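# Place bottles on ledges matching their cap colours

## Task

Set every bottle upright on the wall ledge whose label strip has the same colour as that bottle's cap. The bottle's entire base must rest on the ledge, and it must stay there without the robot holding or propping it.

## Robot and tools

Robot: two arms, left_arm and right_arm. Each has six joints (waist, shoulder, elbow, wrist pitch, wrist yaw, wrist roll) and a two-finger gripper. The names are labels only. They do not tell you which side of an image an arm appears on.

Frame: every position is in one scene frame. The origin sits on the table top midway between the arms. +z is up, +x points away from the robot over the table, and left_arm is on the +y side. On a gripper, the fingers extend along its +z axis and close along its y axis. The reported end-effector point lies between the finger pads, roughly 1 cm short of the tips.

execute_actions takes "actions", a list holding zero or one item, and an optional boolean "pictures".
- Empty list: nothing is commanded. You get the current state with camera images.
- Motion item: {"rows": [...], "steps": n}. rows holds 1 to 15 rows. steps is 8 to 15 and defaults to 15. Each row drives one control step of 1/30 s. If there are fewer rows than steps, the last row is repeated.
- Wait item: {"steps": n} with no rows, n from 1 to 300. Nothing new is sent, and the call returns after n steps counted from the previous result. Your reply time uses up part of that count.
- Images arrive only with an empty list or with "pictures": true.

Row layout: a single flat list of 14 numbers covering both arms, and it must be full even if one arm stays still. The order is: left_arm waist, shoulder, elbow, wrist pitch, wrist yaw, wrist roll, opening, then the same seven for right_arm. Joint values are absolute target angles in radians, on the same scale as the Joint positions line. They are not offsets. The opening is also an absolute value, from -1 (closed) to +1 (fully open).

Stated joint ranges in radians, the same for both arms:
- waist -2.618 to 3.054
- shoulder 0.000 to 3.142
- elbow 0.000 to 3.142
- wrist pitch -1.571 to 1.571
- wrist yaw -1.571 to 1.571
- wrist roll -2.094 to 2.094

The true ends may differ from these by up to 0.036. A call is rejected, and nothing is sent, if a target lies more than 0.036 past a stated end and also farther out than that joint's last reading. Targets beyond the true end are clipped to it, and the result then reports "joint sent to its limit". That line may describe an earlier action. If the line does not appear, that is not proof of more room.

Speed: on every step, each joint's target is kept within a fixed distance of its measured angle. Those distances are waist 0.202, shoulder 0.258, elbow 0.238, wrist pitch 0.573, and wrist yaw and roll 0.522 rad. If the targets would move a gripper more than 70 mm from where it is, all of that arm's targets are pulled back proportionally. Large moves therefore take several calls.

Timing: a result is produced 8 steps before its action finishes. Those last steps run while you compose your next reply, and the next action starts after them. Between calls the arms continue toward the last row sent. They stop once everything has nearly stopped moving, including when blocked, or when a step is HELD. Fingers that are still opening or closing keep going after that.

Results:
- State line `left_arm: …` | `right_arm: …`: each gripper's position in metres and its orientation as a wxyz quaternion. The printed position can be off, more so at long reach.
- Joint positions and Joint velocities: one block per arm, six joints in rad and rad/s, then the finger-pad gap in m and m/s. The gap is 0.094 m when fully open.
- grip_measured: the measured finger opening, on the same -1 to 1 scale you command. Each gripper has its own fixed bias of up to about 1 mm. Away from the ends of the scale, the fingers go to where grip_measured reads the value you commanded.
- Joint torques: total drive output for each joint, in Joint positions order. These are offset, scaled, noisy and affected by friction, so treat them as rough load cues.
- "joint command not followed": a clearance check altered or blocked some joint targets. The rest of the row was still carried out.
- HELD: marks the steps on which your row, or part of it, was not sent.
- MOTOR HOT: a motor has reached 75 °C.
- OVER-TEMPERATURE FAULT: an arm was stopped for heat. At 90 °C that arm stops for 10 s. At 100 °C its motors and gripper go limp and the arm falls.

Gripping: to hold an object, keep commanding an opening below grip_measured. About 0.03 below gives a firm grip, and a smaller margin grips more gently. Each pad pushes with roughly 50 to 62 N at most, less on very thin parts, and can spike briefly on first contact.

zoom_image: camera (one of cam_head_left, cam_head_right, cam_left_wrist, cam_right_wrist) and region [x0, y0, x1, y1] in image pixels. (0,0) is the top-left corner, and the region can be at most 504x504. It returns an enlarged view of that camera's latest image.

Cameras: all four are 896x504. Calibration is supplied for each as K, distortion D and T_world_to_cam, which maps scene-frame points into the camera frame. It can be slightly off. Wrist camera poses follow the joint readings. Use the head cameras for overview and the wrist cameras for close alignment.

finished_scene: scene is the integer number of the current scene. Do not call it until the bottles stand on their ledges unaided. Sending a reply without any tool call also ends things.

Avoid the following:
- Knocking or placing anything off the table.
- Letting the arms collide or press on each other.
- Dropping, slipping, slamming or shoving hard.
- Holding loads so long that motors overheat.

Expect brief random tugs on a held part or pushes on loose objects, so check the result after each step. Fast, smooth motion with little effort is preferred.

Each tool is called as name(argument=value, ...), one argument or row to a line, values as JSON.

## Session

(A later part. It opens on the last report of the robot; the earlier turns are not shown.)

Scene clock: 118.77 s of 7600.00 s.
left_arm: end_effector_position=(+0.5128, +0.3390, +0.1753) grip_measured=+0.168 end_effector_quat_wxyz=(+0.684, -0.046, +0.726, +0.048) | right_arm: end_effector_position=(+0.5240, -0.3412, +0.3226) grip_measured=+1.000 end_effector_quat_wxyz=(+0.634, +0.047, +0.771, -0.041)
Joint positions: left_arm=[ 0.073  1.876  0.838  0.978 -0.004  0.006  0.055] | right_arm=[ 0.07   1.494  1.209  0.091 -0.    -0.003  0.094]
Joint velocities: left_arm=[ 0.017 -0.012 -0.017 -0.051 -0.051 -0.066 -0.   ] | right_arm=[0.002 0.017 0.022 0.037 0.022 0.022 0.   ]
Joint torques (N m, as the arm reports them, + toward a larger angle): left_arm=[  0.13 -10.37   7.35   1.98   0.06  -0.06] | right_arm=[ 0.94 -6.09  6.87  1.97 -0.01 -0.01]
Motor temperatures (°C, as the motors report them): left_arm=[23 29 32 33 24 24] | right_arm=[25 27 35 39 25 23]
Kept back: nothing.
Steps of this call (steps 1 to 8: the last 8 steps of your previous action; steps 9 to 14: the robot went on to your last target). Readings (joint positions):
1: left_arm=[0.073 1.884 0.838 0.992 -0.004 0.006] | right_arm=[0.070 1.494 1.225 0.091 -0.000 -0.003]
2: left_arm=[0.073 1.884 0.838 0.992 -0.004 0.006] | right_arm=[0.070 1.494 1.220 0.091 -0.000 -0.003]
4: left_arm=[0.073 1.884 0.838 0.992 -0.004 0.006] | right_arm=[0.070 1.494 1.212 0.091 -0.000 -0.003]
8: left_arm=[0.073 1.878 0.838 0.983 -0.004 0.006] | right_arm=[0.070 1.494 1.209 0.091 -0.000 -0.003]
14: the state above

execute_actions(
  actions=[
    {"rows": [[0.075,1.828,0.872,1.02,0,0,0.135, 0.081,1.508,1.2,0.09,0,0,0.9],[0.075,1.825,0.872,1.025,0,0,0.135, 0.081,1.508,1.205,0.09,0,0,0.8],[0.075,1.822,0.872,1.03,0,0,0.135, 0.081,1.508,1.21,0.09,0,0,0.7],[0.075,1.819,0.872,1.035,0,0,0.135, 0.081,1.508,1.215,0.09,0,0,0.6],[0.075,1.816,0.872,1.04,0,0,0.135, 0.081,1.508,1.22,0.09,0,0,0.5],[0.075,1.815,0.872,1.043,0,0,0.135, 0.081,1.508,1.22,0.09,0,0,0.4],[0.075,1.815,0.872,1.045,0,0,0.135, 0.081,1.508,1.22,0.09,0,0,0.33],[0.075,1.815,0.872,1.045,0,0,0.135, 0.081,1.508,1.22,0.09,0,0,0.28],[0.075,1.815,0.872,1.045,0,0,0.135, 0.081,1.508,1.22,0.09,0,0,0.24],[0.075,1.815,0.872,1.045,0,0,0.135, 0.081,1.508,1.22,0.09,0,0,0.21],[0.075,1.815,0.872,1.045,0,0,0.135, 0.081,1.508,1.22,0.09,0,0,0.19],[0.075,1.815,0.872,1.045,0,0,0.135, 0.081,1.508,1.22,0.09,0,0,0.17],[0.075,1.815,0.872,1.045,0,0,0.135, 0.081,1.508,1.22,0.09,0,0,0.155],[0.075,1.815,0.872,1.045,0,0,0.135, 0.081,1.508,1.22,0.09,0,0,0.145],[0.075,1.815,0.872,1.045,0,0,0.135, 0.081,1.508,1.22,0.09,0,0,0.14]], "steps": 15},
  ],
)

execute_actions(
  actions=[
    {"steps": 12},
  ],
)

Scene clock: 119.87 s of 7600.00 s.
left_arm: end_effector_position=(+0.5123, +0.3389, +0.1792) grip_measured=+0.168 end_effector_quat_wxyz=(+0.687, -0.046, +0.724, +0.048) | right_arm: end_effector_position=(+0.5240, -0.3412, +0.3226) grip_measured=+0.367 end_effector_quat_wxyz=(+0.634, +0.047, +0.771, -0.041)
Joint positions: left_arm=[ 0.073  1.868  0.838  0.978 -0.004  0.006  0.055] | right_arm=[ 0.07   1.494  1.209  0.091 -0.    -0.003  0.064]
Joint velocities: left_arm=[-0.002 -0.105 -0.002 -0.007 -0.022  0.007 -0.001] | right_arm=[-0.002  0.002  0.002 -0.037  0.037  0.007 -0.072]
Joint torques (N m, as the arm reports them, + toward a larger angle): left_arm=[  0.13 -10.42   7.26   2.2    0.06  -0.06] | right_arm=[ 0.98 -6.11  9.14  1.98  0.   -0.01]
Motor temperatures (°C, as the motors report them): left_arm=[23 29 32 33 24 24] | right_arm=[25 27 35 39 25 23]
Steps of this call (steps 1 to 26: the robot went on to your last target; steps 27 to 33: the first 7 steps of this action). Readings (joint positions):
27: left_arm=[0.073 1.876 0.838 0.978 -0.004 0.006] | right_arm=[0.070 1.494 1.209 0.091 -0.000 -0.003]
28: left_arm=[0.073 1.876 0.838 0.978 -0.004 0.006] | right_arm=[0.070 1.494 1.209 0.091 -0.000 -0.003]
30: left_arm=[0.073 1.874 0.838 0.978 -0.004 0.006] | right_arm=[0.070 1.494 1.209 0.091 -0.000 -0.003]
33: the state above

Scene clock: 120.27 s of 7600.00 s.
left_arm: end_effector_position=(+0.5118, +0.3389, +0.1834) grip_measured=+0.168 end_effector_quat_wxyz=(+0.690, -0.046, +0.721, +0.048) | right_arm: end_effector_position=(+0.5239, -0.3413, +0.3226) grip_measured=+0.176 end_effector_quat_wxyz=(+0.634, +0.048, +0.771, -0.041)
Joint positions: left_arm=[ 0.073  1.859  0.838  0.978 -0.004  0.006  0.055] | right_arm=[ 0.07   1.494  1.209  0.091  0.    -0.003  0.055]
Joint velocities: left_arm=[-0.002  0.002  0.012 -0.022 -0.007 -0.066  0.001] | right_arm=[-0.012  0.002  0.007 -0.007 -0.007  0.037 -0.   ]
Joint torques (N m, as the arm reports them, + toward a larger angle): left_arm=[  0.14 -10.22   7.54   2.23   0.06  -0.06] | right_arm=[ 0.95 -6.08  9.18  1.98 -0.01  0.  ]
Motor temperatures (°C, as the motors report them): left_arm=[23 29 32 33 24 24] | right_arm=[25 27 35 39 25 23]
Kept back: nothing.
Steps of this call (steps 1 to 8: the last 8 steps of your previous action; steps 9 to 12: the robot went on to your last target). Readings (joint positions):
1: left_arm=[0.073 1.865 0.838 0.978 -0.004 0.006] | right_arm=[0.070 1.494 1.209 0.091 -0.000 -0.003]
2: left_arm=[0.073 1.862 0.838 0.978 -0.004 0.006] | right_arm=[0.070 1.494 1.209 0.091 -0.000 -0.003]
4: left_arm=[0.073 1.860 0.838 0.978 -0.004 0.006] | right_arm=[0.070 1.494 1.209 0.091 0.000 -0.003]
8: left_arm=[0.073 1.859 0.838 0.978 -0.004 0.006] | right_arm=[0.070 1.494 1.209 0.091 0.000 -0.003]
12: the state above

execute_actions(
  actions=[
    {"rows": [[0.075,1.815,0.85,1.045,0,0,0.135, 0.081,1.495,1.222,0.1,0,0,0.14],[0.075,1.813,0.832,1.045,0,0,0.135, 0.081,1.48,1.224,0.11,0,0,0.14],[0.075,1.808,0.82,1.045,0,0,0.135, 0.081,1.465,1.224,0.12,0,0,0.14],[0.075,1.801,0.812,1.045,0,0,0.135, 0.081,1.45,1.22,0.13,0,0,0.14],[0.075,1.793,0.803,1.045,0,0,0.135, 0.081,1.435,1.21,0.14,0,0,0.14],[0.075,1.783,0.792,1.045,0,0,0.135, 0.081,1.42,1.198,0.14,0,0,0.14],[0.075,1.772,0.78,1.045,0,0,0.135, 0.081,1.404,1.186,0.14,0,0,0.14],[0.075,1.761,0.768,1.045,0,0,0.135, 0.081,1.388,1.174,0.14,0,0,0.14],[0.075,1.75,0.756,1.045,0,0,0.135, 0.081,1.372,1.162,0.14,0,0,0.14],[0.075,1.739,0.744,1.045,0,0,0.135, 0.081,1.356,1.15,0.14,0,0,0.14],[0.075,1.728,0.732,1.045,0,0,0.135, 0.081,1.34,1.138,0.14,0,0,0.14],[0.075,1.717,0.72,1.045,0,0,0.135, 0.081,1.324,1.126,0.14,0,0,0.14],[0.075,1.706,0.708,1.045,0,0,0.135, 0.081,1.308,1.114,0.14,0,0,0.14],[0.075,1.695,0.696,1.045,0,0,0.135, 0.081,1.292,1.102,0.14,0,0,0.14],[0.075,1.684,0.684,1.045,0,0,0.135, 0.081,1.276,1.09,0.14,0,0,0.14]], "steps": 15},
  ],
)

Scene clock: 123.73 s of 7600.00 s.
left_arm: end_effector_position=(+0.5034, +0.3378, +0.1787) grip_measured=+0.168 end_effector_quat_wxyz=(+0.685, -0.046, +0.726, +0.048) | right_arm: end_effector_position=(+0.5205, -0.3409, +0.3261) grip_measured=+0.176 end_effector_quat_wxyz=(+0.637, +0.047, +0.768, -0.041)
Joint positions: left_arm=[ 0.073  1.837  0.801  0.978 -0.004  0.006  0.055] | right_arm=[ 0.07   1.479  1.201  0.091  0.    -0.003  0.055]
Joint velocities: left_arm=[ 0.002 -0.266 -0.344 -0.037  0.037  0.022  0.001] | right_arm=[-0.017 -0.291 -0.208  0.037  0.022  0.051  0.001]
Joint torques (N m, as the arm reports them, + toward a larger angle): left_arm=[  0.13 -10.42   4.83   2.21   0.05  -0.06] | right_arm=[  0.94 -11.34   7.86   2.48  -0.02  -0.01]
Motor temperatures (°C, as the motors report them): left_arm=[23 30 32 34 24 24] | right_arm=[25 27 35 40 25 23]
Steps of this call (steps 1 to 15: the robot went on to your last target; steps 16 to 90: nothing new was sent; then 0.23 s passed at rest; steps 91 to 97: the first 7 steps of this action). Readings (joint positions):
91: left_arm=[0.073 1.859 0.838 0.978 -0.004 0.006] | right_arm=[0.070 1.494 1.209 0.091 0.000 -0.003]
92: left_arm=[0.073 1.859 0.838 0.978 -0.004 0.006] | right_arm=[0.070 1.494 1.209 0.092 0.000 -0.003]
94: left_arm=[0.073 1.857 0.832 0.978 -0.004 0.006] | right_arm=[0.070 1.493 1.209 0.092 0.000 -0.003]
97: the state above

execute_actions(
  actions=[
    {"rows": [[0.077,1.67,0.674,1.045,0,0,0.135, 0.081,1.256,1.08,0.15,0,0,0.14],[0.079,1.656,0.664,1.045,0,0,0.135, 0.083,1.238,1.07,0.15,0,0,0.14],[0.081,1.643,0.653,1.045,0,0,0.135, 0.087,1.22,1.058,0.15,0,0,0.14],[0.083,1.63,0.642,1.045,0,0,0.135, 0.093,1.202,1.046,0.15,0,0,0.14],[0.085,1.617,0.631,1.045,0,0,0.135, 0.1,1.186,1.034,0.15,0,0,0.14],[0.087,1.604,0.62,1.045,0,0,0.135, 0.11,1.17,1.022,0.15,0,0,0.14],[0.089,1.591,0.609,1.045,0,0,0.135, 0.12,1.156,1.01,0.15,0,0,0.14],[0.091,1.578,0.598,1.045,0,0,0.135, 0.135,1.144,1.0,0.15,0,0,0.14],[0.093,1.565,0.587,1.045,0,0,0.135, 0.15,1.134,0.99,0.15,0,0,0.14],[0.095,1.552,0.576,1.045,0,0,0.135, 0.17,1.126,0.98,0.16,0,0,0.14],[0.097,1.539,0.566,1.045,0,0,0.135, 0.19,1.12,0.97,0.17,0,0,0.14],[0.099,1.526,0.556,1.045,0,0,0.135, 0.21,1.12,0.96,0.18,0,0,0.14],[0.101,1.513,0.547,1.045,0,0,0.135, 0.23,1.12,0.95,0.19,0,0,0.14],[0.103,1.5,0.539,1.045,0,0,0.135, 0.25,1.12,0.94,0.2,0,0,0.14],[0.105,1.49,0.532,1.045,0,0,0.135, 0.27,1.12,0.93,0.21,0,0,0.14]], "steps": 15},
  ],
)

Scene clock: 124.70 s of 7600.00 s.
left_arm: end_effector_position=(+0.4582, +0.3334, +0.1891) grip_measured=+0.168 end_effector_quat_wxyz=(+0.686, -0.047, +0.724, +0.049) | right_arm: end_effector_position=(+0.4606, -0.3253, +0.3514) grip_measured=+0.176 end_effector_quat_wxyz=(+0.668, +0.039, +0.742, -0.037)
Joint positions: left_arm=[ 0.076  1.659  0.627  0.978 -0.004  0.006  0.055] | right_arm=[ 0.089  1.229  1.029  0.095  0.001 -0.003  0.055]
Joint velocities: left_arm=[ 0.042 -0.422 -0.344  0.066  0.022  0.095 -0.   ] | right_arm=[ 0.242 -0.525 -0.32  -0.051  0.051 -0.037  0.   ]
Joint torques (N m, as the arm reports them, + toward a larger angle): left_arm=[ 0.73 -8.42  5.09  2.16  0.06 -0.06] | right_arm=[ 1.39 -7.7   8.24  2.53 -0.01 -0.02]
Motor temperatures (°C, as the motors report them): left_arm=[23 31 32 35 24 24] | right_arm=[25 27 35 40 25 23]
Steps of this call (steps 1 to 8: the last 8 steps of your previous action; steps 9 to 22: the robot went on to your last target; steps 23 to 29: the first 7 steps of this action). Readings (joint positions):
23: left_arm=[0.073 1.726 0.686 0.978 -0.004 0.006] | right_arm=[0.070 1.302 1.098 0.094 0.000 -0.003]
24: left_arm=[0.073 1.722 0.683 0.978 -0.004 0.006] | right_arm=[0.070 1.298 1.092 0.097 0.000 -0.003]
26: left_arm=[0.073 1.702 0.663 0.978 -0.004 0.006] | right_arm=[0.072 1.278 1.069 0.097 0.000 -0.003]
29: the state above

execute_actions(
  actions=[
    {"rows": [[0.107,1.478,0.54,1.02,0,0,0.135, 0.295,1.13,0.91,0.23,0,0,0.14],[0.109,1.464,0.552,0.99,0,0,0.135, 0.32,1.145,0.885,0.26,0,0,0.14],[0.112,1.448,0.566,0.96,0,0,0.135, 0.345,1.16,0.86,0.29,0,0,0.14],[0.115,1.432,0.582,0.93,0,0,0.135, 0.37,1.18,0.835,0.325,0,0,0.14],[0.118,1.416,0.6,0.9,0,0,0.135, 0.395,1.2,0.81,0.36,0,0,0.14],[0.121,1.4,0.618,0.87,0,0,0.135, 0.42,1.22,0.785,0.395,0,0,0.14],[0.124,1.384,0.636,0.84,0,0,0.135, 0.445,1.24,0.76,0.43,0,0,0.14],[0.127,1.368,0.654,0.81,0,0,0.135, 0.47,1.26,0.735,0.465,0,0,0.14],[0.13,1.352,0.672,0.78,0,0,0.135, 0.495,1.28,0.71,0.5,0,0,0.14],[0.133,1.336,0.69,0.75,0,0,0.135, 0.52,1.3,0.685,0.535,0,0,0.14],[0.136,1.32,0.708,0.72,0,0,0.135, 0.545,1.32,0.66,0.57,0,0,0.14],[0.139,1.304,0.726,0.69,0,0,0.135, 0.57,1.34,0.635,0.605,0,0,0.14],[0.142,1.288,0.744,0.66,0,0,0.135, 0.595,1.36,0.61,0.64,0,0,0.14],[0.145,1.272,0.762,0.63,0,0,0.135, 0.62,1.38,0.59,0.675,0,0,0.14],[0.148,1.256,0.78,0.6,0,0,0.135, 0.645,1.4,0.575,0.71,0,0,0.14]], "steps": 15},
  ],
)

execute_actions(
  actions=[
    {"rows": [[0.15,1.242,0.798,0.57,0,0,0.135, 0.665,1.43,0.57,0.745,0,0,0.14],[0.152,1.228,0.816,0.54,0,0,0.135, 0.685,1.46,0.57,0.78,0,0,0.14],[0.154,1.214,0.834,0.51,0,0,0.135, 0.7,1.492,0.57,0.815,0,0,0.14],[0.156,1.2,0.852,0.48,0,0,0.135, 0.715,1.524,0.572,0.85,0,0,0.14],[0.158,1.188,0.87,0.455,0,0,0.135, 0.728,1.556,0.575,0.885,0,0,0.14],[0.16,1.178,0.888,0.43,0,0,0.135, 0.74,1.588,0.578,0.92,0,0,0.14],[0.162,1.17,0.905,0.41,0,0,0.135, 0.75,1.62,0.581,0.953,0,0,0.14],[0.163,1.164,0.92,0.39,0,0,0.135, 0.757,1.652,0.584,0.986,0,0,0.14],[0.164,1.16,0.935,0.375,0,0,0.135, 0.762,1.684,0.587,1.018,0,0,0.14],[0.165,1.16,0.948,0.36,0,0,0.135, 0.765,1.716,0.59,1.05,0,0,0.14],[0.165,1.165,0.96,0.35,0,0,0.135, 0.765,1.748,0.594,1.08,0,0,0.14],[0.165,1.172,0.972,0.345,0,0,0.135, 0.765,1.78,0.598,1.108,0,0,0.14],[0.165,1.18,0.984,0.345,0,0,0.135, 0.765,1.81,0.602,1.134,0,0,0.14],[0.165,1.19,0.996,0.345,0,0,0.135, 0.765,1.84,0.606,1.158,0,0,0.14],[0.165,1.2,1.008,0.345,0,0,0.135, 0.765,1.87,0.61,1.18,0,0,0.14]], "steps": 15},
  ],
)

Scene clock: 126.90 s of 7600.00 s.
left_arm: end_effector_position=(+0.4249, +0.3442, +0.2152) grip_measured=+0.168 end_effector_quat_wxyz=(+0.691, -0.059, +0.718, +0.061) | right_arm: end_effector_position=(+0.4435, -0.2005, +0.3157) grip_measured=+0.176 end_effector_quat_wxyz=(+0.680, -0.068, +0.727, +0.062)
Joint positions: left_arm=[ 0.11   1.461  0.553  0.869 -0.004  0.006  0.055] | right_arm=[ 0.387  1.184  0.822  0.296  0.007 -0.003  0.055]
Joint velocities: left_arm=[ 0.11  -0.442  0.383 -0.857  0.022  0.022  0.001] | right_arm=[ 0.769  0.564 -0.711  0.872 -0.081  0.037  0.   ]
Joint torques (N m, as the arm reports them, + toward a larger angle): left_arm=[ 0.33 -7.76  9.5   2.41  0.07 -0.06] | right_arm=[ 0.76 -2.53  6.36  1.98 -0.08 -0.03]
Motor temperatures (°C, as the motors report them): left_arm=[23 30 32 35 24 24] | right_arm=[25 27 35 40 25 23]
Steps of this call (steps 1 to 8: the last 8 steps of your previous action; steps 9 to 30: the robot went on to your last target; steps 31 to 59: nothing new was sent; steps 60 to 66: the first 7 steps of this action). Readings (joint positions):
60: left_arm=[0.098 1.529 0.534 0.978 -0.004 0.006] | right_arm=[0.269 1.146 0.927 0.154 -0.003 -0.003]
61: left_arm=[0.098 1.526 0.534 0.972 -0.004 0.006] | right_arm=[0.276 1.146 0.920 0.167 0.000 -0.003]
63: left_arm=[0.101 1.506 0.534 0.940 -0.004 0.006] | right_arm=[0.308 1.148 0.888 0.210 0.007 -0.003]
66: the state above

Scene clock: 127.40 s of 7600.00 s.
left_arm: end_effector_position=(+0.4118, +0.3596, +0.3490) grip_measured=+0.168 end_effector_quat_wxyz=(+0.732, -0.069, +0.673, +0.079) | right_arm: end_effector_position=(+0.4128, -0.0564, +0.1408) grip_measured=+0.176 end_effector_quat_wxyz=(+0.584, -0.209, +0.768, +0.158)
Joint positions: left_arm=[ 0.151  1.225  0.83   0.479 -0.004  0.006  0.055] | right_arm=[ 0.724  1.571  0.565  0.734 -0.001 -0.003  0.055]
Joint velocities: left_arm=[ 0.051 -0.295  0.486 -0.799  0.037  0.007 -0.   ] | right_arm=[ 0.335  0.823 -0.012  1.106  0.022  0.037  0.   ]
Joint torques (N m, as the arm reports them, + toward a larger angle): left_arm=[ 0.43 -5.55  9.27  1.98  0.03 -0.06] | right_arm=[ 0.5  -6.5   8.04  2.41  0.02 -0.02]
Motor temperatures (°C, as the motors report them): left_arm=[23 30 32 35 24 24] | right_arm=[25 27 35 41 25 23]
Steps of this call (steps 1 to 8: the last 8 steps of your previous action; steps 9 to 15: the first 7 steps of this action). Readings (joint positions):
9: left_arm=[0.138 1.308 0.723 0.642 -0.004 0.006] | right_arm=[0.618 1.404 0.585 0.531 0.002 -0.003]
10: left_arm=[0.141 1.292 0.741 0.615 -0.004 0.006] | right_arm=[0.641 1.429 0.572 0.557 0.001 -0.003]
12: left_arm=[0.145 1.263 0.778 0.560 -0.004 0.006] | right_arm=[0.681 1.485 0.565 0.617 -0.001 -0.003]
15: the state above

execute_actions(
  actions=[
    {"rows": [[0.165,1.22,1.024,0.347,0,0,0.135, 0.765,1.87,0.612,1.19,0,0,0.14],[0.165,1.245,1.042,0.349,0,0,0.135, 0.765,1.87,0.614,1.2,0,0,0.14],[0.165,1.275,1.062,0.351,0,0,0.135, 0.765,1.872,0.616,1.21,0,0,0.14],[0.165,1.305,1.084,0.353,0,0,0.135, 0.765,1.876,0.618,1.22,0,0,0.14],[0.165,1.337,1.106,0.355,0,0,0.135, 0.765,1.882,0.62,1.235,0,0,0.14],[0.165,1.369,1.128,0.357,0,0,0.135, 0.765,1.892,0.622,1.25,0,0,0.14],[0.165,1.401,1.15,0.359,0,0,0.135, 0.765,1.904,0.624,1.265,0,0,0.14],[0.165,1.433,1.172,0.361,0,0,0.135, 0.765,1.918,0.626,1.28,0,0,0.14],[0.165,1.465,1.194,0.363,0,0,0.135, 0.765,1.932,0.628,1.295,0,0,0.14],[0.165,1.495,1.216,0.365,0,0,0.135, 0.765,1.946,0.63,1.31,0,0,0.14],[0.165,1.523,1.236,0.367,0,0,0.135, 0.765,1.96,0.63,1.322,0,0,0.14],[0.165,1.549,1.256,0.369,0,0,0.135, 0.765,1.974,0.63,1.334,0,0,0.14],[0.165,1.573,1.274,0.371,0,0,0.135, 0.765,1.988,0.63,1.346,0,0,0.14],[0.165,1.593,1.29,0.373,0,0,0.135, 0.765,2.0,0.63,1.356,0,0,0.14],[0.165,1.608,1.302,0.375,0,0,0.135, 0.765,2.01,0.63,1.364,0,0,0.14]], "steps": 15},
  ],
)

execute_actions(
  actions=[
    {"steps": 16},
  ],
  pictures=true,
)

Scene clock: 128.70 s of 7600.00 s.
left_arm: end_effector_position=(+0.4424, +0.3690, +0.3786) grip_measured=+0.168 end_effector_quat_wxyz=(+0.715, -0.073, +0.690, +0.080) | right_arm: end_effector_position=(+0.4293, -0.0285, +0.1104) grip_measured=+0.176 end_effector_quat_wxyz=(+0.626, -0.212, +0.729, +0.180)
Joint positions: left_arm=[ 0.157  1.337  1.074  0.299 -0.004  0.006  0.055] | right_arm=[ 0.758  1.89   0.581  1.156 -0.002 -0.003  0.055]
Joint velocities: left_arm=[-0.012  0.965  0.667  0.022 -0.037 -0.037 -0.001] | right_arm=[ 0.002  0.066  0.1    0.432 -0.037 -0.022  0.001]
Joint torques (N m, as the arm reports them, + toward a larger angle): left_arm=[ 0.47 -3.52  8.71  2.12  0.06 -0.06] | right_arm=[ 0.64 -7.27  8.36  2.44  0.01  0.  ]
Motor temperatures (°C, as the motors report them): left_arm=[23 30 33 35 24 24] | right_arm=[25 28 34 41 25 23]
Steps of this call (steps 1 to 8: the last 8 steps of your previous action; steps 9 to 32: the robot went on to your last target; steps 33 to 39: the first 7 steps of this action). Readings (joint positions):
33: left_arm=[0.157 1.200 0.964 0.298 -0.004 0.006] | right_arm=[0.758 1.888 0.565 1.122 -0.002 -0.003]
34: left_arm=[0.157 1.208 0.972 0.297 -0.004 0.006] | right_arm=[0.758 1.888 0.565 1.124 -0.002 -0.003]
36: left_arm=[0.157 1.246 1.005 0.297 -0.004 0.006] | right_arm=[0.758 1.888 0.570 1.129 -0.002 -0.003]
39: the state above

Scene clock: 129.23 s of 7600.00 s.
left_arm: end_effector_position=(+0.5152, +0.3848, +0.3241) grip_measured=+0.168 end_effector_quat_wxyz=(+0.672, -0.077, +0.733, +0.075) | right_arm: end_effector_position=(+0.4354, -0.0246, +0.0910) grip_measured=+0.176 end_effector_quat_wxyz=(+0.634, -0.210, +0.722, +0.183)
Joint positions: left_arm=[ 0.157  1.634  1.249  0.299 -0.004  0.006  0.055] | right_arm=[ 0.758  2.02   0.599  1.291 -0.002 -0.003  0.055]
Joint velocities: left_arm=[ 0.017  0.002  0.042  0.066  0.037 -0.007 -0.002] | right_arm=[ 0.017 -0.002 -0.002  0.066 -0.022 -0.022 -0.001]
Joint torques (N m, as the arm reports them, + toward a larger angle): left_arm=[ 0.47 -8.17  9.6   2.29  0.06 -0.06] | right_arm=[ 0.6  -9.4   7.33  2.54  0.   -0.01]
Motor temperatures (°C, as the motors report them): left_arm=[23 30 33 35 24 24] | right_arm=[25 28 34 41 25 23]
Kept back: nothing.
Steps of this call (steps 1 to 8: the last 8 steps of your previous action; steps 9 to 16: the robot went on to your last target). Readings (joint positions):
1: left_arm=[0.157 1.371 1.096 0.300 -0.004 0.006] | right_arm=[0.758 1.895 0.586 1.172 -0.002 -0.003]
2: left_arm=[0.157 1.405 1.118 0.301 -0.004 0.006] | right_arm=[0.758 1.903 0.590 1.189 -0.002 -0.003]
4: left_arm=[0.157 1.474 1.158 0.301 -0.004 0.006] | right_arm=[0.758 1.926 0.598 1.223 -0.002 -0.003]
8: left_arm=[0.157 1.591 1.227 0.301 -0.004 0.006] | right_arm=[0.758 1.986 0.599 1.271 -0.002 -0.003]
16: the state above
camera_calibration (this result's frames):
cam_left_wrist: T_world_to_cam=[[0.22331, -0.960204, 0.167754, 0.19719], [-0.601678, -0.271186, -0.751294, 0.678732], [0.766887, 0.0668376, -0.638292, -0.129036], [0, 0, 0, 1]] pos_world=[0.4633, 0.382029, 0.394485]
cam_right_wrist: T_world_to_cam=[[0.52974, -0.844981, -0.0733683, -0.248465], [-0.641954, -0.342911, -0.68579, 0.368512], [0.554321, 0.410389, -0.724092, -0.0450806], [0, 0, 0, 1]] pos_world=[0.393178, -0.0650805, 0.20185]

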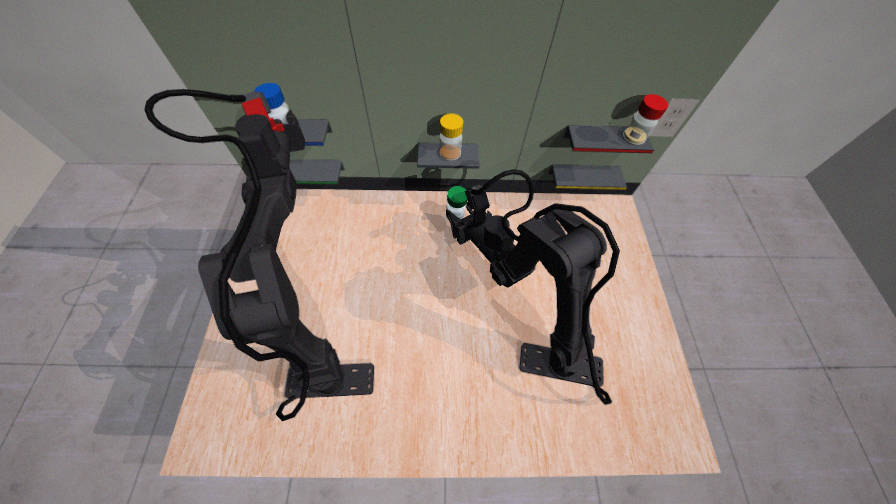

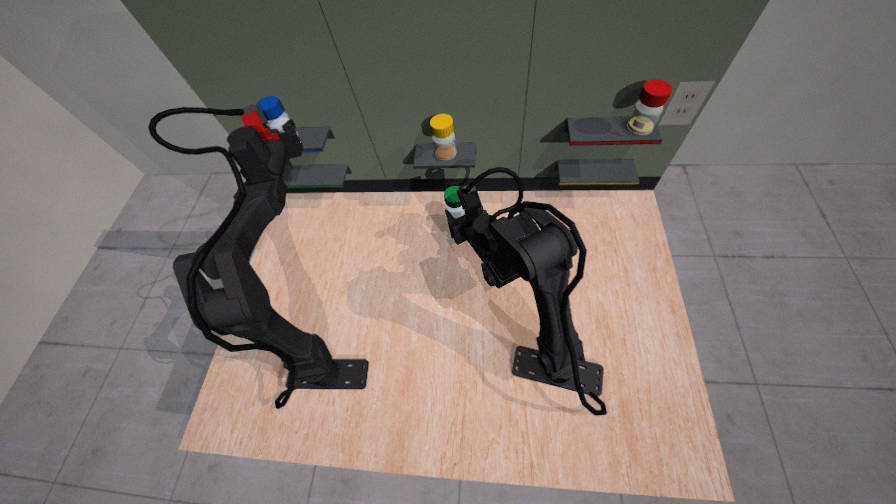

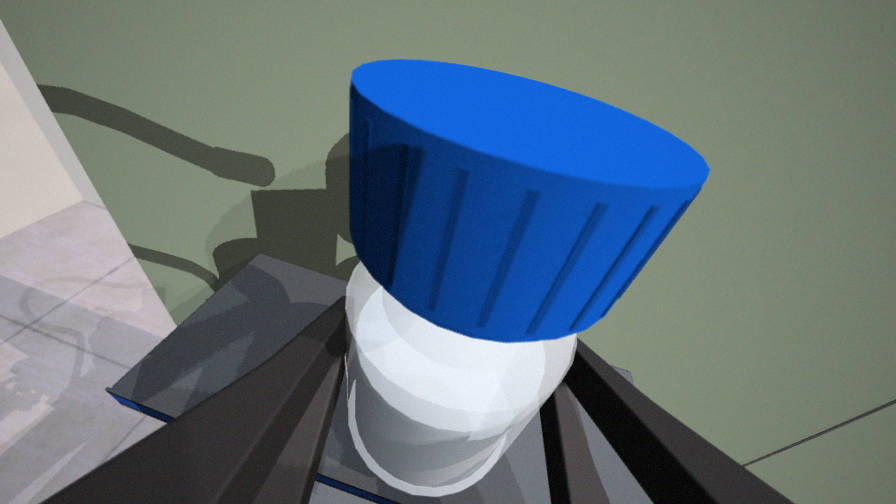

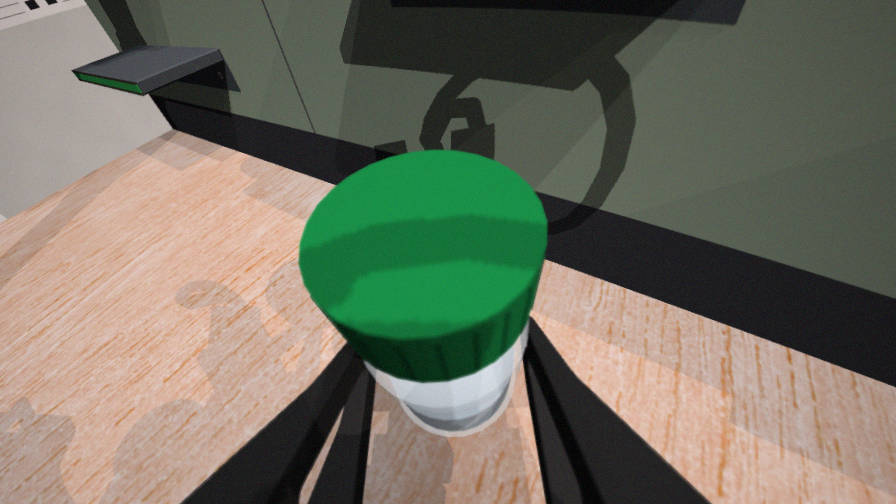

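execute_actions(
  actions=[
    {"rows": [[0.165,1.61,1.298,0.39,0,0,0.135, 0.765,2.018,0.63,1.37,0,0,0.14],[0.165,1.612,1.29,0.405,0,0,0.135, 0.765,2.028,0.63,1.376,0,0,0.14],[0.165,1.614,1.28,0.42,0,0,0.135, 0.765,2.039,0.63,1.382,0,0,0.14],[0.165,1.617,1.27,0.433,0,0,0.135, 0.765,2.05,0.63,1.388,0,0,0.14],[0.165,1.62,1.26,0.444,0,0,0.135, 0.765,2.061,0.63,1.394,0,0,0.14],[0.165,1.623,1.252,0.452,0,0,0.135, 0.765,2.072,0.63,1.4,0,0,0.14],[0.165,1.626,1.245,0.458,0,0,0.135, 0.765,2.083,0.63,1.406,0,0,0.14],[0.165,1.629,1.239,0.462,0,0,0.135, 0.765,2.094,0.63,1.412,0,0,0.14],[0.165,1.632,1.234,0.464,0,0,0.135, 0.765,2.104,0.63,1.417,0,0,0.14],[0.165,1.634,1.229,0.465,0,0,0.135, 0.765,2.113,0.63,1.422,0,0,0.14],[0.165,1.636,1.225,0.465,0,0,0.135, 0.765,2.121,0.63,1.426,0,0,0.14],[0.165,1.638,1.222,0.465,0,0,0.135, 0.765,2.128,0.63,1.43,0,0,0.14],[0.165,1.64,1.22,0.465,0,0,0.135, 0.765,2.134,0.63,1.433,0,0,0.14],[0.165,1.64,1.22,0.465,0,0,0.135, 0.765,2.138,0.63,1.435,0,0,0.14],[0.165,1.64,1.22,0.465,0,0,0.135, 0.765,2.14,0.63,1.435,0,0,0.14]], "steps": 15},
  ],
)

execute_actions(
  actions=[
    {"steps": 14},
  ],
)

Scene clock: 130.33 s of 7600.00 s.
left_arm: end_effector_position=(+0.5161, +0.3850, +0.3366) grip_measured=+0.168 end_effector_quat_wxyz=(+0.688, -0.076, +0.718, +0.077) | right_arm: end_effector_position=(+0.4357, -0.0244, +0.0866) grip_measured=+0.176 end_effector_quat_wxyz=(+0.638, -0.209, +0.718, +0.184)
Joint positions: left_arm=[ 0.157  1.634  1.254  0.339 -0.004  0.006  0.055] | right_arm=[ 0.758  2.055  0.599  1.339 -0.002 -0.003  0.055]
Joint velocities: left_arm=[ 0.002  0.002 -0.017  0.286  0.037  0.007  0.001] | right_arm=[ 0.007  0.339  0.002  0.212 -0.007  0.007  0.   ]
Joint torques (N m, as the arm reports them, + toward a larger angle): left_arm=[ 0.47 -7.    5.79  2.31  0.06 -0.06] | right_arm=[ 0.65 -8.33  7.11  2.42  0.01  0.  ]
Motor temperatures (°C, as the motors report them): left_arm=[23 30 33 36 24 24] | right_arm=[25 28 34 41 25 23]
Steps of this call (steps 1 to 26: the robot went on to your last target; steps 27 to 33: the first 7 steps of this action). Readings (joint positions):
27: left_arm=[0.157 1.634 1.254 0.300 -0.004 0.006] | right_arm=[0.758 2.020 0.599 1.305 -0.002 -0.003]
28: left_arm=[0.157 1.634 1.254 0.302 -0.004 0.006] | right_arm=[0.758 2.020 0.599 1.306 -0.002 -0.003]
30: left_arm=[0.157 1.634 1.254 0.313 -0.004 0.006] | right_arm=[0.758 2.027 0.599 1.318 -0.002 -0.003]
33: the state above

Scene clock: 130.80 s of 7600.00 s.
left_arm: end_effector_position=(+0.5181, +0.3854, +0.3178) grip_measured=+0.168 end_effector_quat_wxyz=(+0.682, -0.076, +0.723, +0.076) | right_arm: end_effector_position=(+0.4330, -0.0261, +0.0540) grip_measured=+0.176 end_effector_quat_wxyz=(+0.618, -0.214, +0.736, +0.178)
Joint positions: left_arm=[ 0.157  1.652  1.214  0.381 -0.004  0.006  0.055] | right_arm=[ 0.758  2.144  0.599  1.37  -0.002 -0.003  0.055]
Joint velocities: left_arm=[ 0.002 -0.002  0.007  0.022 -0.037  0.007  0.001] | right_arm=[-0.012 -0.007 -0.002  0.051  0.007 -0.022  0.   ]
Joint torques (N m, as the arm reports them, + toward a larger angle): left_arm=[ 0.48 -7.32  6.56  2.36  0.06 -0.06] | right_arm=[ 0.67 -9.3   6.56  2.56  0.01 -0.02]
Motor temperatures (°C, as the motors report them): left_arm=[23 30 33 36 24 24] | right_arm=[25 28 34 42 25 23]
Kept back: nothing.
Steps of this call (steps 1 to 8: the last 8 steps of your previous action; steps 9 to 14: the robot went on to your last target). Readings (joint positions):
1: left_arm=[0.157 1.634 1.251 0.350 -0.004 0.006] | right_arm=[0.758 2.068 0.599 1.343 -0.002 -0.003]
2: left_arm=[0.157 1.634 1.247 0.361 -0.004 0.006] | right_arm=[0.758 2.081 0.599 1.347 -0.002 -0.003]
4: left_arm=[0.157 1.634 1.237 0.376 -0.004 0.006] | right_arm=[0.758 2.105 0.599 1.351 -0.002 -0.003]
8: left_arm=[0.157 1.641 1.220 0.381 -0.004 0.006] | right_arm=[0.758 2.139 0.599 1.356 -0.002 -0.003]
14: the state above

execute_actions(
  actions=[
    {"rows": [[0.165,1.64,1.217,0.465,0,0,0.135, 0.765,2.144,0.63,1.436,0,0,0.14],[0.165,1.64,1.214,0.465,0,0,0.135, 0.765,2.148,0.63,1.437,0,0,0.14],[0.165,1.64,1.211,0.465,0,0,0.135, 0.765,2.152,0.63,1.438,0,0,0.14],[0.165,1.64,1.208,0.465,0,0,0.135, 0.765,2.156,0.63,1.439,0,0,0.14],[0.165,1.64,1.205,0.465,0,0,0.135, 0.765,2.16,0.63,1.44,0,0,0.14],[0.165,1.64,1.203,0.465,0,0,0.135, 0.765,2.164,0.63,1.441,0,0,0.14],[0.165,1.64,1.201,0.465,0,0,0.135, 0.765,2.168,0.63,1.442,0,0,0.14],[0.165,1.64,1.2,0.465,0,0,0.135, 0.765,2.171,0.63,1.443,0,0,0.14],[0.165,1.64,1.2,0.465,0,0,0.135, 0.765,2.174,0.63,1.444,0,0,0.14],[0.165,1.64,1.2,0.465,0,0,0.135, 0.765,2.176,0.63,1.445,0,0,0.14]], "steps": 12},
  ],
)

execute_actions(
  actions=[
    {"steps": 14},
  ],
)

Scene clock: 131.47 s of 7600.00 s.
left_arm: end_effector_position=(+0.5181, +0.3854, +0.3184) grip_measured=+0.168 end_effector_quat_wxyz=(+0.683, -0.076, +0.722, +0.076) | right_arm: end_effector_position=(+0.4333, -0.0260, +0.0553) grip_measured=+0.176 end_effector_quat_wxyz=(+0.620, -0.213, +0.734, +0.179)
Joint positions: left_arm=[ 0.157  1.652  1.214  0.383 -0.004  0.006  0.055] | right_arm=[ 0.758  2.145  0.599  1.377 -0.002 -0.003  0.055]
Joint velocities: left_arm=[ 0.007  0.012  0.022 -0.022 -0.007  0.022  0.001] | right_arm=[-0.007  0.051 -0.002  0.125 -0.022  0.051  0.   ]
Joint torques (N m, as the arm reports them, + toward a larger angle): left_arm=[ 0.47 -7.38  5.84  2.34  0.05 -0.06] | right_arm=[ 0.63 -8.33  6.63  2.46  0.02 -0.02]
Motor temperatures (°C, as the motors report them): left_arm=[23 30 33 36 24 24] | right_arm=[25 28 34 42 25 23]
Steps of this call (steps 1 to 16: the robot went on to your last target; steps 17 to 20: the first 4 steps of this action). Readings (joint positions):
17: left_arm=[0.157 1.652 1.214 0.383 -0.004 0.006] | right_arm=[0.758 2.144 0.599 1.375 -0.002 -0.003]
18: left_arm=[0.157 1.652 1.214 0.383 -0.004 0.006] | right_arm=[0.758 2.144 0.599 1.376 -0.002 -0.003]
20: the state above

Scene clock: 131.93 s of 7600.00 s.
left_arm: end_effector_position=(+0.5175, +0.3853, +0.3157) grip_measured=+0.168 end_effector_quat_wxyz=(+0.684, -0.076, +0.722, +0.077) | right_arm: end_effector_position=(+0.4329, -0.0262, +0.0512) grip_measured=+0.176 end_effector_quat_wxyz=(+0.621, -0.213, +0.733, +0.179)
Joint positions: left_arm=[ 0.157  1.652  1.202  0.397 -0.004  0.006  0.055] | right_arm=[ 0.758  2.168  0.599  1.404 -0.002 -0.003  0.055]
Joint velocities: left_arm=[ 0.017  0.007  0.002 -0.022  0.066  0.007 -0.   ] | right_arm=[-0.007 -0.007  0.002  0.022  0.037  0.022  0.   ]
Joint torques (N m, as the arm reports them, + toward a larger angle): left_arm=[ 0.48 -7.35  6.13  2.22  0.06 -0.06] | right_arm=[ 0.63 -8.5   6.4   2.38  0.01 -0.01]
Motor temperatures (°C, as the motors report them): left_arm=[23 30 33 36 24 24] | right_arm=[25 28 34 42 25 23]
Kept back: nothing.
Steps of this call (steps 1 to 8: the last 8 steps of your previous action; steps 9 to 14: the robot went on to your last target). Readings (joint positions):
1: left_arm=[0.157 1.652 1.214 0.383 -0.004 0.006] | right_arm=[0.758 2.147 0.599 1.381 -0.002 -0.003]
2: left_arm=[0.157 1.652 1.212 0.385 -0.004 0.006] | right_arm=[0.758 2.150 0.599 1.383 -0.002 -0.003]
4: left_arm=[0.157 1.652 1.206 0.389 -0.004 0.006] | right_arm=[0.758 2.160 0.599 1.387 -0.002 -0.003]
8: left_arm=[0.157 1.652 1.202 0.396 -0.004 0.006] | right_arm=[0.758 2.167 0.599 1.401 -0.002 -0.003]
14: the state above

execute_actions(
  actions=[
    {"rows": [[0.165,1.642,1.204,0.455,0,0,0.135, 0.765,2.176,0.63,1.435,0,0,0.14],[0.165,1.644,1.208,0.445,0,0,0.135, 0.765,2.174,0.63,1.425,0,0,0.14],[0.165,1.646,1.212,0.435,0,0,0.135, 0.765,2.172,0.63,1.415,0,0,0.14],[0.165,1.646,1.214,0.425,0,0,0.135, 0.765,2.17,0.63,1.405,0,0,0.14],[0.165,1.646,1.215,0.418,0,0,0.14, 0.765,2.168,0.63,1.4,0,0,0.145],[0.165,1.646,1.215,0.412,0,0,0.155, 0.765,2.166,0.63,1.395,0,0,0.16],[0.165,1.646,1.215,0.41,0,0,0.17, 0.765,2.165,0.63,1.395,0,0,0.178],[0.165,1.646,1.215,0.41,0,0,0.2, 0.765,2.165,0.63,1.395,0,0,0.21],[0.165,1.646,1.215,0.41,0,0,0.26, 0.765,2.165,0.63,1.395,0,0,0.27],[0.165,1.646,1.215,0.41,0,0,0.35, 0.765,2.165,0.63,1.395,0,0,0.36],[0.165,1.646,1.215,0.41,0,0,0.47, 0.765,2.165,0.63,1.395,0,0,0.48],[0.165,1.646,1.215,0.41,0,0,0.6, 0.765,2.165,0.63,1.395,0,0,0.6],[0.165,1.646,1.215,0.41,0,0,0.75, 0.765,2.165,0.63,1.395,0,0,0.75],[0.165,1.646,1.215,0.41,0,0,0.9, 0.765,2.165,0.63,1.395,0,0,0.9],[0.165,1.646,1.215,0.41,0,0,1, 0.765,2.165,0.63,1.395,0,0,1]], "steps": 15},
  ],
)

execute_actions(
  actions=[
    {"steps": 12},
  ],
  pictures=true,
)

Scene clock: 132.83 s of 7600.00 s.
left_arm: end_effector_position=(+0.5175, +0.3853, +0.3151) grip_measured=+0.176 end_effector_quat_wxyz=(+0.683, -0.076, +0.723, +0.076) | right_arm: end_effector_position=(+0.4328, -0.0262, +0.0508) grip_measured=+0.185 end_effector_quat_wxyz=(+0.621, -0.213, +0.733, +0.179)
Joint positions: left_arm=[ 0.157  1.652  1.201  0.395 -0.004  0.006  0.055] | right_arm=[ 0.758  2.168  0.599  1.402 -0.002 -0.003  0.056]
Joint velocities: left_arm=[-0.027  0.002 -0.012 -0.037 -0.022 -0.037  0.005] | right_arm=[-0.007  0.007 -0.012 -0.066 -0.022 -0.066  0.007]
Joint torques (N m, as the arm reports them, + toward a larger angle): left_arm=[ 0.51 -6.97  7.13  1.72  0.05 -0.07] | right_arm=[ 0.65 -9.34  6.41  1.92  0.01 -0.01]
Motor temperatures (°C, as the motors report them): left_arm=[23 30 33 36 24 24] | right_arm=[25 28 34 42 25 23]
Steps of this call (steps 1 to 20: the robot went on to your last target; steps 21 to 27: the first 7 steps of this action). Readings (joint positions):
21: left_arm=[0.157 1.652 1.201 0.397 -0.004 0.006] | right_arm=[0.758 2.168 0.599 1.404 -0.002 -0.003]
22: left_arm=[0.157 1.652 1.201 0.397 -0.004 0.006] | right_arm=[0.758 2.168 0.599 1.404 -0.002 -0.003]
24: left_arm=[0.157 1.652 1.201 0.397 -0.004 0.006] | right_arm=[0.758 2.168 0.599 1.403 -0.002 -0.003]
27: the state above

Scene clock: 133.23 s of 7600.00 s.
left_arm: end_effector_position=(+0.5175, +0.3853, +0.3151) grip_measured=+1.000 end_effector_quat_wxyz=(+0.683, -0.076, +0.723, +0.076) | right_arm: end_effector_position=(+0.4328, -0.0262, +0.0507) grip_measured=+1.000 end_effector_quat_wxyz=(+0.620, -0.213, +0.733, +0.179)
Joint positions: left_arm=[ 0.157  1.652  1.201  0.395 -0.004  0.006  0.094] | right_arm=[ 0.758  2.168  0.599  1.402 -0.002 -0.003  0.094]
Joint velocities: left_arm=[-0.017 -0.007  0.002 -0.051 -0.051 -0.007  0.   ] | right_arm=[ 0.002 -0.012  0.002 -0.007 -0.095  0.007  0.   ]
Joint torques (N m, as the arm reports them, + toward a larger angle): left_arm=[ 0.48 -6.92  7.02  1.72  0.06 -0.06] | right_arm=[ 0.63 -9.32  6.41  1.93  0.01 -0.01]
Motor temperatures (°C, as the motors report them): left_arm=[23 30 33 36 24 24] | right_arm=[25 28 34 42 25 23]
Kept back: nothing.
Steps of this call (steps 1 to 8: the last 8 steps of your previous action; steps 9 to 12: the robot went on to your last target). Readings (joint positions):
1: left_arm=[0.157 1.652 1.201 0.395 -0.004 0.006] | right_arm=[0.758 2.168 0.599 1.402 -0.002 -0.003]
2: left_arm=[0.157 1.652 1.201 0.395 -0.004 0.006] | right_arm=[0.758 2.168 0.599 1.402 -0.002 -0.003]
4: left_arm=[0.157 1.652 1.201 0.395 -0.004 0.006] | right_arm=[0.758 2.168 0.599 1.402 -0.002 -0.003]
8: left_arm=[0.157 1.652 1.201 0.395 -0.004 0.006] | right_arm=[0.758 2.168 0.599 1.402 -0.002 -0.003]
12: the state above
camera_calibration (this result's frames):
cam_left_wrist: T_world_to_cam=[[0.218238, -0.961301, 0.168145, 0.201582], [-0.578691, -0.266213, -0.770875, 0.665868], [0.785805, 0.0709297, -0.614394, -0.155447], [0, 0, 0, 1]] pos_world=[0.463489, 0.38207, 0.3839]
cam_right_wrist: T_world_to_cam=[[0.527444, -0.846426, -0.0732566, -0.250475], [-0.663006, -0.356158, -0.658464, 0.346075], [0.53125, 0.395872, -0.749039, -0.0613175], [0, 0, 0, 1]] pos_world=[0.394137, -0.0644774, 0.1636]

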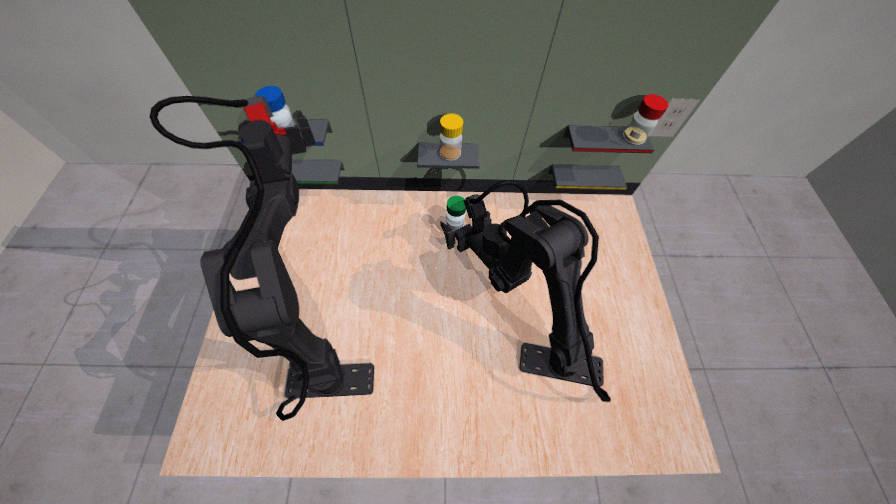

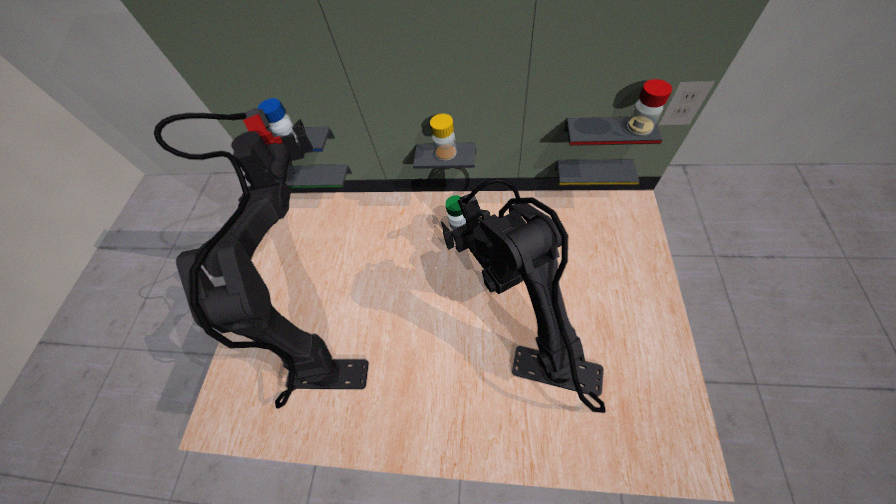

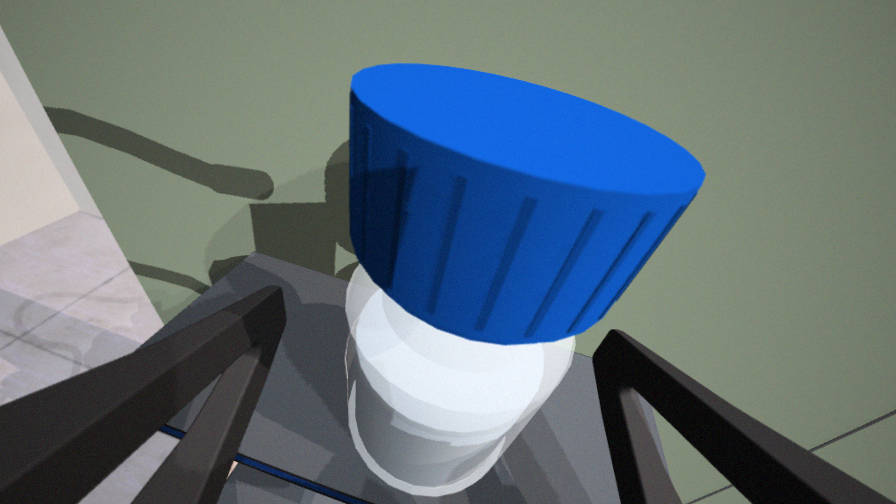

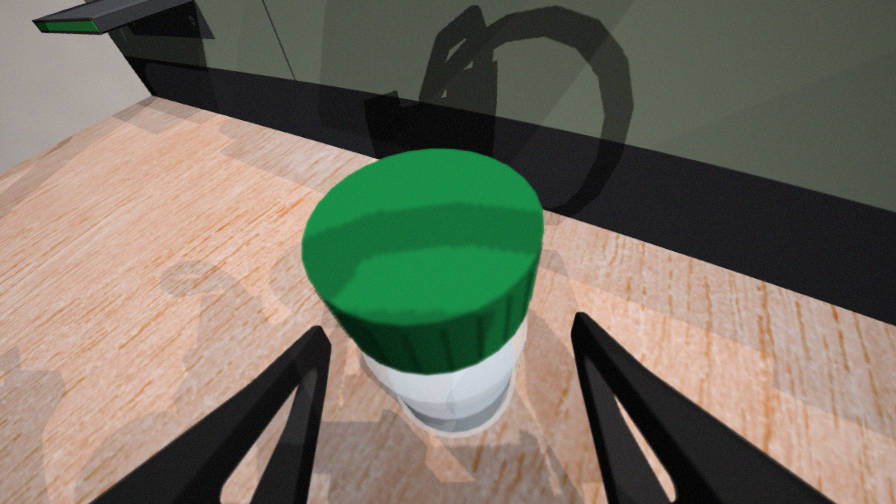

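execute_actions(
  actions=[
    {"rows": [[0.165,1.63,1.205,0.415,0,0,1, 0.765,2.15,0.62,1.385,0,0,1],[0.165,1.61,1.19,0.42,0,0,1, 0.765,2.132,0.61,1.37,0,0,1],[0.165,1.587,1.172,0.425,0,0,1, 0.765,2.112,0.6,1.353,0,0,1],[0.165,1.562,1.15,0.43,0,0,1, 0.765,2.09,0.592,1.335,0,0,1],[0.165,1.536,1.126,0.435,0,0,1, 0.765,2.068,0.585,1.316,0,0,1],[0.165,1.51,1.1,0.44,0,0,1, 0.765,2.046,0.579,1.297,0,0,1],[0.165,1.484,1.074,0.445,0,0,1, 0.765,2.024,0.574,1.278,0,0,1],[0.165,1.458,1.048,0.45,0,0,1, 0.765,2.002,0.57,1.259,0,0,1],[0.165,1.432,1.022,0.455,0,0,1, 0.765,1.98,0.566,1.24,0,0,1],[0.162,1.406,0.996,0.46,0,0,1, 0.765,1.958,0.563,1.221,0,0,1],[0.158,1.38,0.97,0.467,0,0,1, 0.765,1.936,0.56,1.202,0,0,1],[0.152,1.356,0.944,0.475,0,0,1, 0.765,1.914,0.558,1.183,0,0,1],[0.145,1.334,0.918,0.485,0,0,1, 0.763,1.892,0.557,1.164,0,0,1],[0.135,1.315,0.892,0.5,0,0,1, 0.76,1.87,0.557,1.145,0,0,1],[0.12,1.3,0.866,0.52,0,0,1, 0.757,1.848,0.56,1.125,0,0,1]], "steps": 15},
  ],
)

execute_actions(
  actions=[
    {"rows": [[0.1,1.3,0.84,0.545,0,0,1, 0.753,1.826,0.568,1.105,0,0,1],[0.08,1.31,0.815,0.575,0,0,1, 0.749,1.804,0.577,1.085,0,0,1],[0.058,1.325,0.792,0.605,0,0,1, 0.745,1.782,0.586,1.063,0,0,1],[0.035,1.345,0.77,0.638,0,0,1, 0.741,1.76,0.595,1.041,0,0,1],[0.012,1.368,0.75,0.671,0,0,1, 0.737,1.738,0.604,1.019,0,0,1],[-0.012,1.393,0.732,0.704,0,0,1, 0.733,1.716,0.613,0.997,0,0,1],[-0.036,1.42,0.716,0.737,0,0,1, 0.729,1.694,0.622,0.975,0,0,1],[-0.06,1.448,0.702,0.77,0,0,1, 0.725,1.672,0.632,0.953,0,0,1],[-0.084,1.477,0.69,0.803,0,0,1, 0.721,1.65,0.643,0.931,0,0,1],[-0.108,1.506,0.68,0.836,0,0,1, 0.717,1.628,0.655,0.909,0,0,1],[-0.132,1.535,0.672,0.869,0,0,1, 0.713,1.606,0.668,0.887,0,0,1],[-0.156,1.564,0.666,0.902,0,0,1, 0.709,1.585,0.682,0.865,0,0,1],[-0.18,1.593,0.662,0.935,0,0,1, 0.705,1.565,0.697,0.843,0,0,1],[-0.204,1.622,0.659,0.968,0,0,1, 0.701,1.545,0.712,0.821,0,0,1],[-0.228,1.651,0.657,1.0,0,0,1, 0.698,1.527,0.727,0.8,0,0,1]], "steps": 15},
  ],
)

Scene clock: 136.33 s of 7600.00 s.
left_arm: end_effector_position=(+0.4968, +0.3808, +0.3181) grip_measured=+1.000 end_effector_quat_wxyz=(+0.685, -0.076, +0.720, +0.077) | right_arm: end_effector_position=(+0.4341, -0.0255, +0.0665) grip_measured=+1.000 end_effector_quat_wxyz=(+0.621, -0.213, +0.733, +0.179)
Joint positions: left_arm=[ 0.157  1.571  1.122  0.401 -0.004  0.006  0.094] | right_arm=[ 0.758  2.096  0.599  1.331 -0.002 -0.003  0.094]
Joint velocities: left_arm=[ 0.012 -0.808 -0.745 -0.007  0.007  0.007  0.   ] | right_arm=[ 0.002 -0.691  0.007 -0.52   0.066  0.051  0.   ]
Joint torques (N m, as the arm reports them, + toward a larger angle): left_arm=[ 0.47 -8.7   5.79  1.9   0.05 -0.06] | right_arm=[  0.67 -11.18   1.75   2.12   0.    -0.01]
Motor temperatures (°C, as the motors report them): left_arm=[23 30 33 36 24 24] | right_arm=[25 29 33 41 25 23]
Steps of this call (steps 1 to 15: the robot went on to your last target; steps 16 to 86: nothing new was sent; steps 87 to 93: the first 7 steps of this action). Readings (joint positions):
87: left_arm=[0.157 1.652 1.201 0.395 -0.004 0.006] | right_arm=[0.758 2.168 0.599 1.402 -0.002 -0.003]
88: left_arm=[0.157 1.652 1.201 0.395 -0.004 0.006] | right_arm=[0.758 2.167 0.599 1.398 -0.002 -0.003]
90: left_arm=[0.157 1.638 1.187 0.397 -0.004 0.006] | right_arm=[0.758 2.152 0.599 1.376 -0.002 -0.003]
93: the state above

Scene clock: 136.83 s of 7600.00 s.
left_arm: end_effector_position=(+0.4419, +0.3022, +0.2959) grip_measured=+1.000 end_effector_quat_wxyz=(+0.716, -0.023, +0.697, +0.028) | right_arm: end_effector_position=(+0.4277, -0.0339, +0.1504) grip_measured=+1.000 end_effector_quat_wxyz=(+0.645, -0.204, +0.713, +0.183)
Joint positions: left_arm=[ 0.011  1.358  0.764  0.619 -0.005  0.006  0.094] | right_arm=[ 0.75   1.755  0.581  1.074 -0.002 -0.003  0.094]
Joint velocities: left_arm=[-0.706  0.603 -0.545  0.755  0.007 -0.007  0.   ] | right_arm=[-0.09  -0.618  0.061 -0.711  0.037 -0.022  0.   ]
Joint torques (N m, as the arm reports them, + toward a larger angle): left_arm=[-0.38 -1.98  5.01  1.56  0.06 -0.05] | right_arm=[-1.18 -9.21  9.1   2.03  0.    0.  ]
Motor temperatures (°C, as the motors report them): left_arm=[23 30 33 36 24 24] | right_arm=[25 29 33 41 25 23]
Steps of this call (steps 1 to 8: the last 8 steps of your previous action; steps 9 to 15: the first 7 steps of this action). Readings (joint positions):
9: left_arm=[0.140 1.333 0.901 0.476 -0.004 0.006] | right_arm=[0.758 1.885 0.580 1.196 -0.002 -0.003]
10: left_arm=[0.125 1.322 0.877 0.496 -0.005 0.006] | right_arm=[0.758 1.864 0.580 1.177 -0.002 -0.003]
12: left_arm=[0.084 1.322 0.831 0.544 -0.005 0.006] | right_arm=[0.757 1.821 0.580 1.137 -0.002 -0.003]
15: the state above


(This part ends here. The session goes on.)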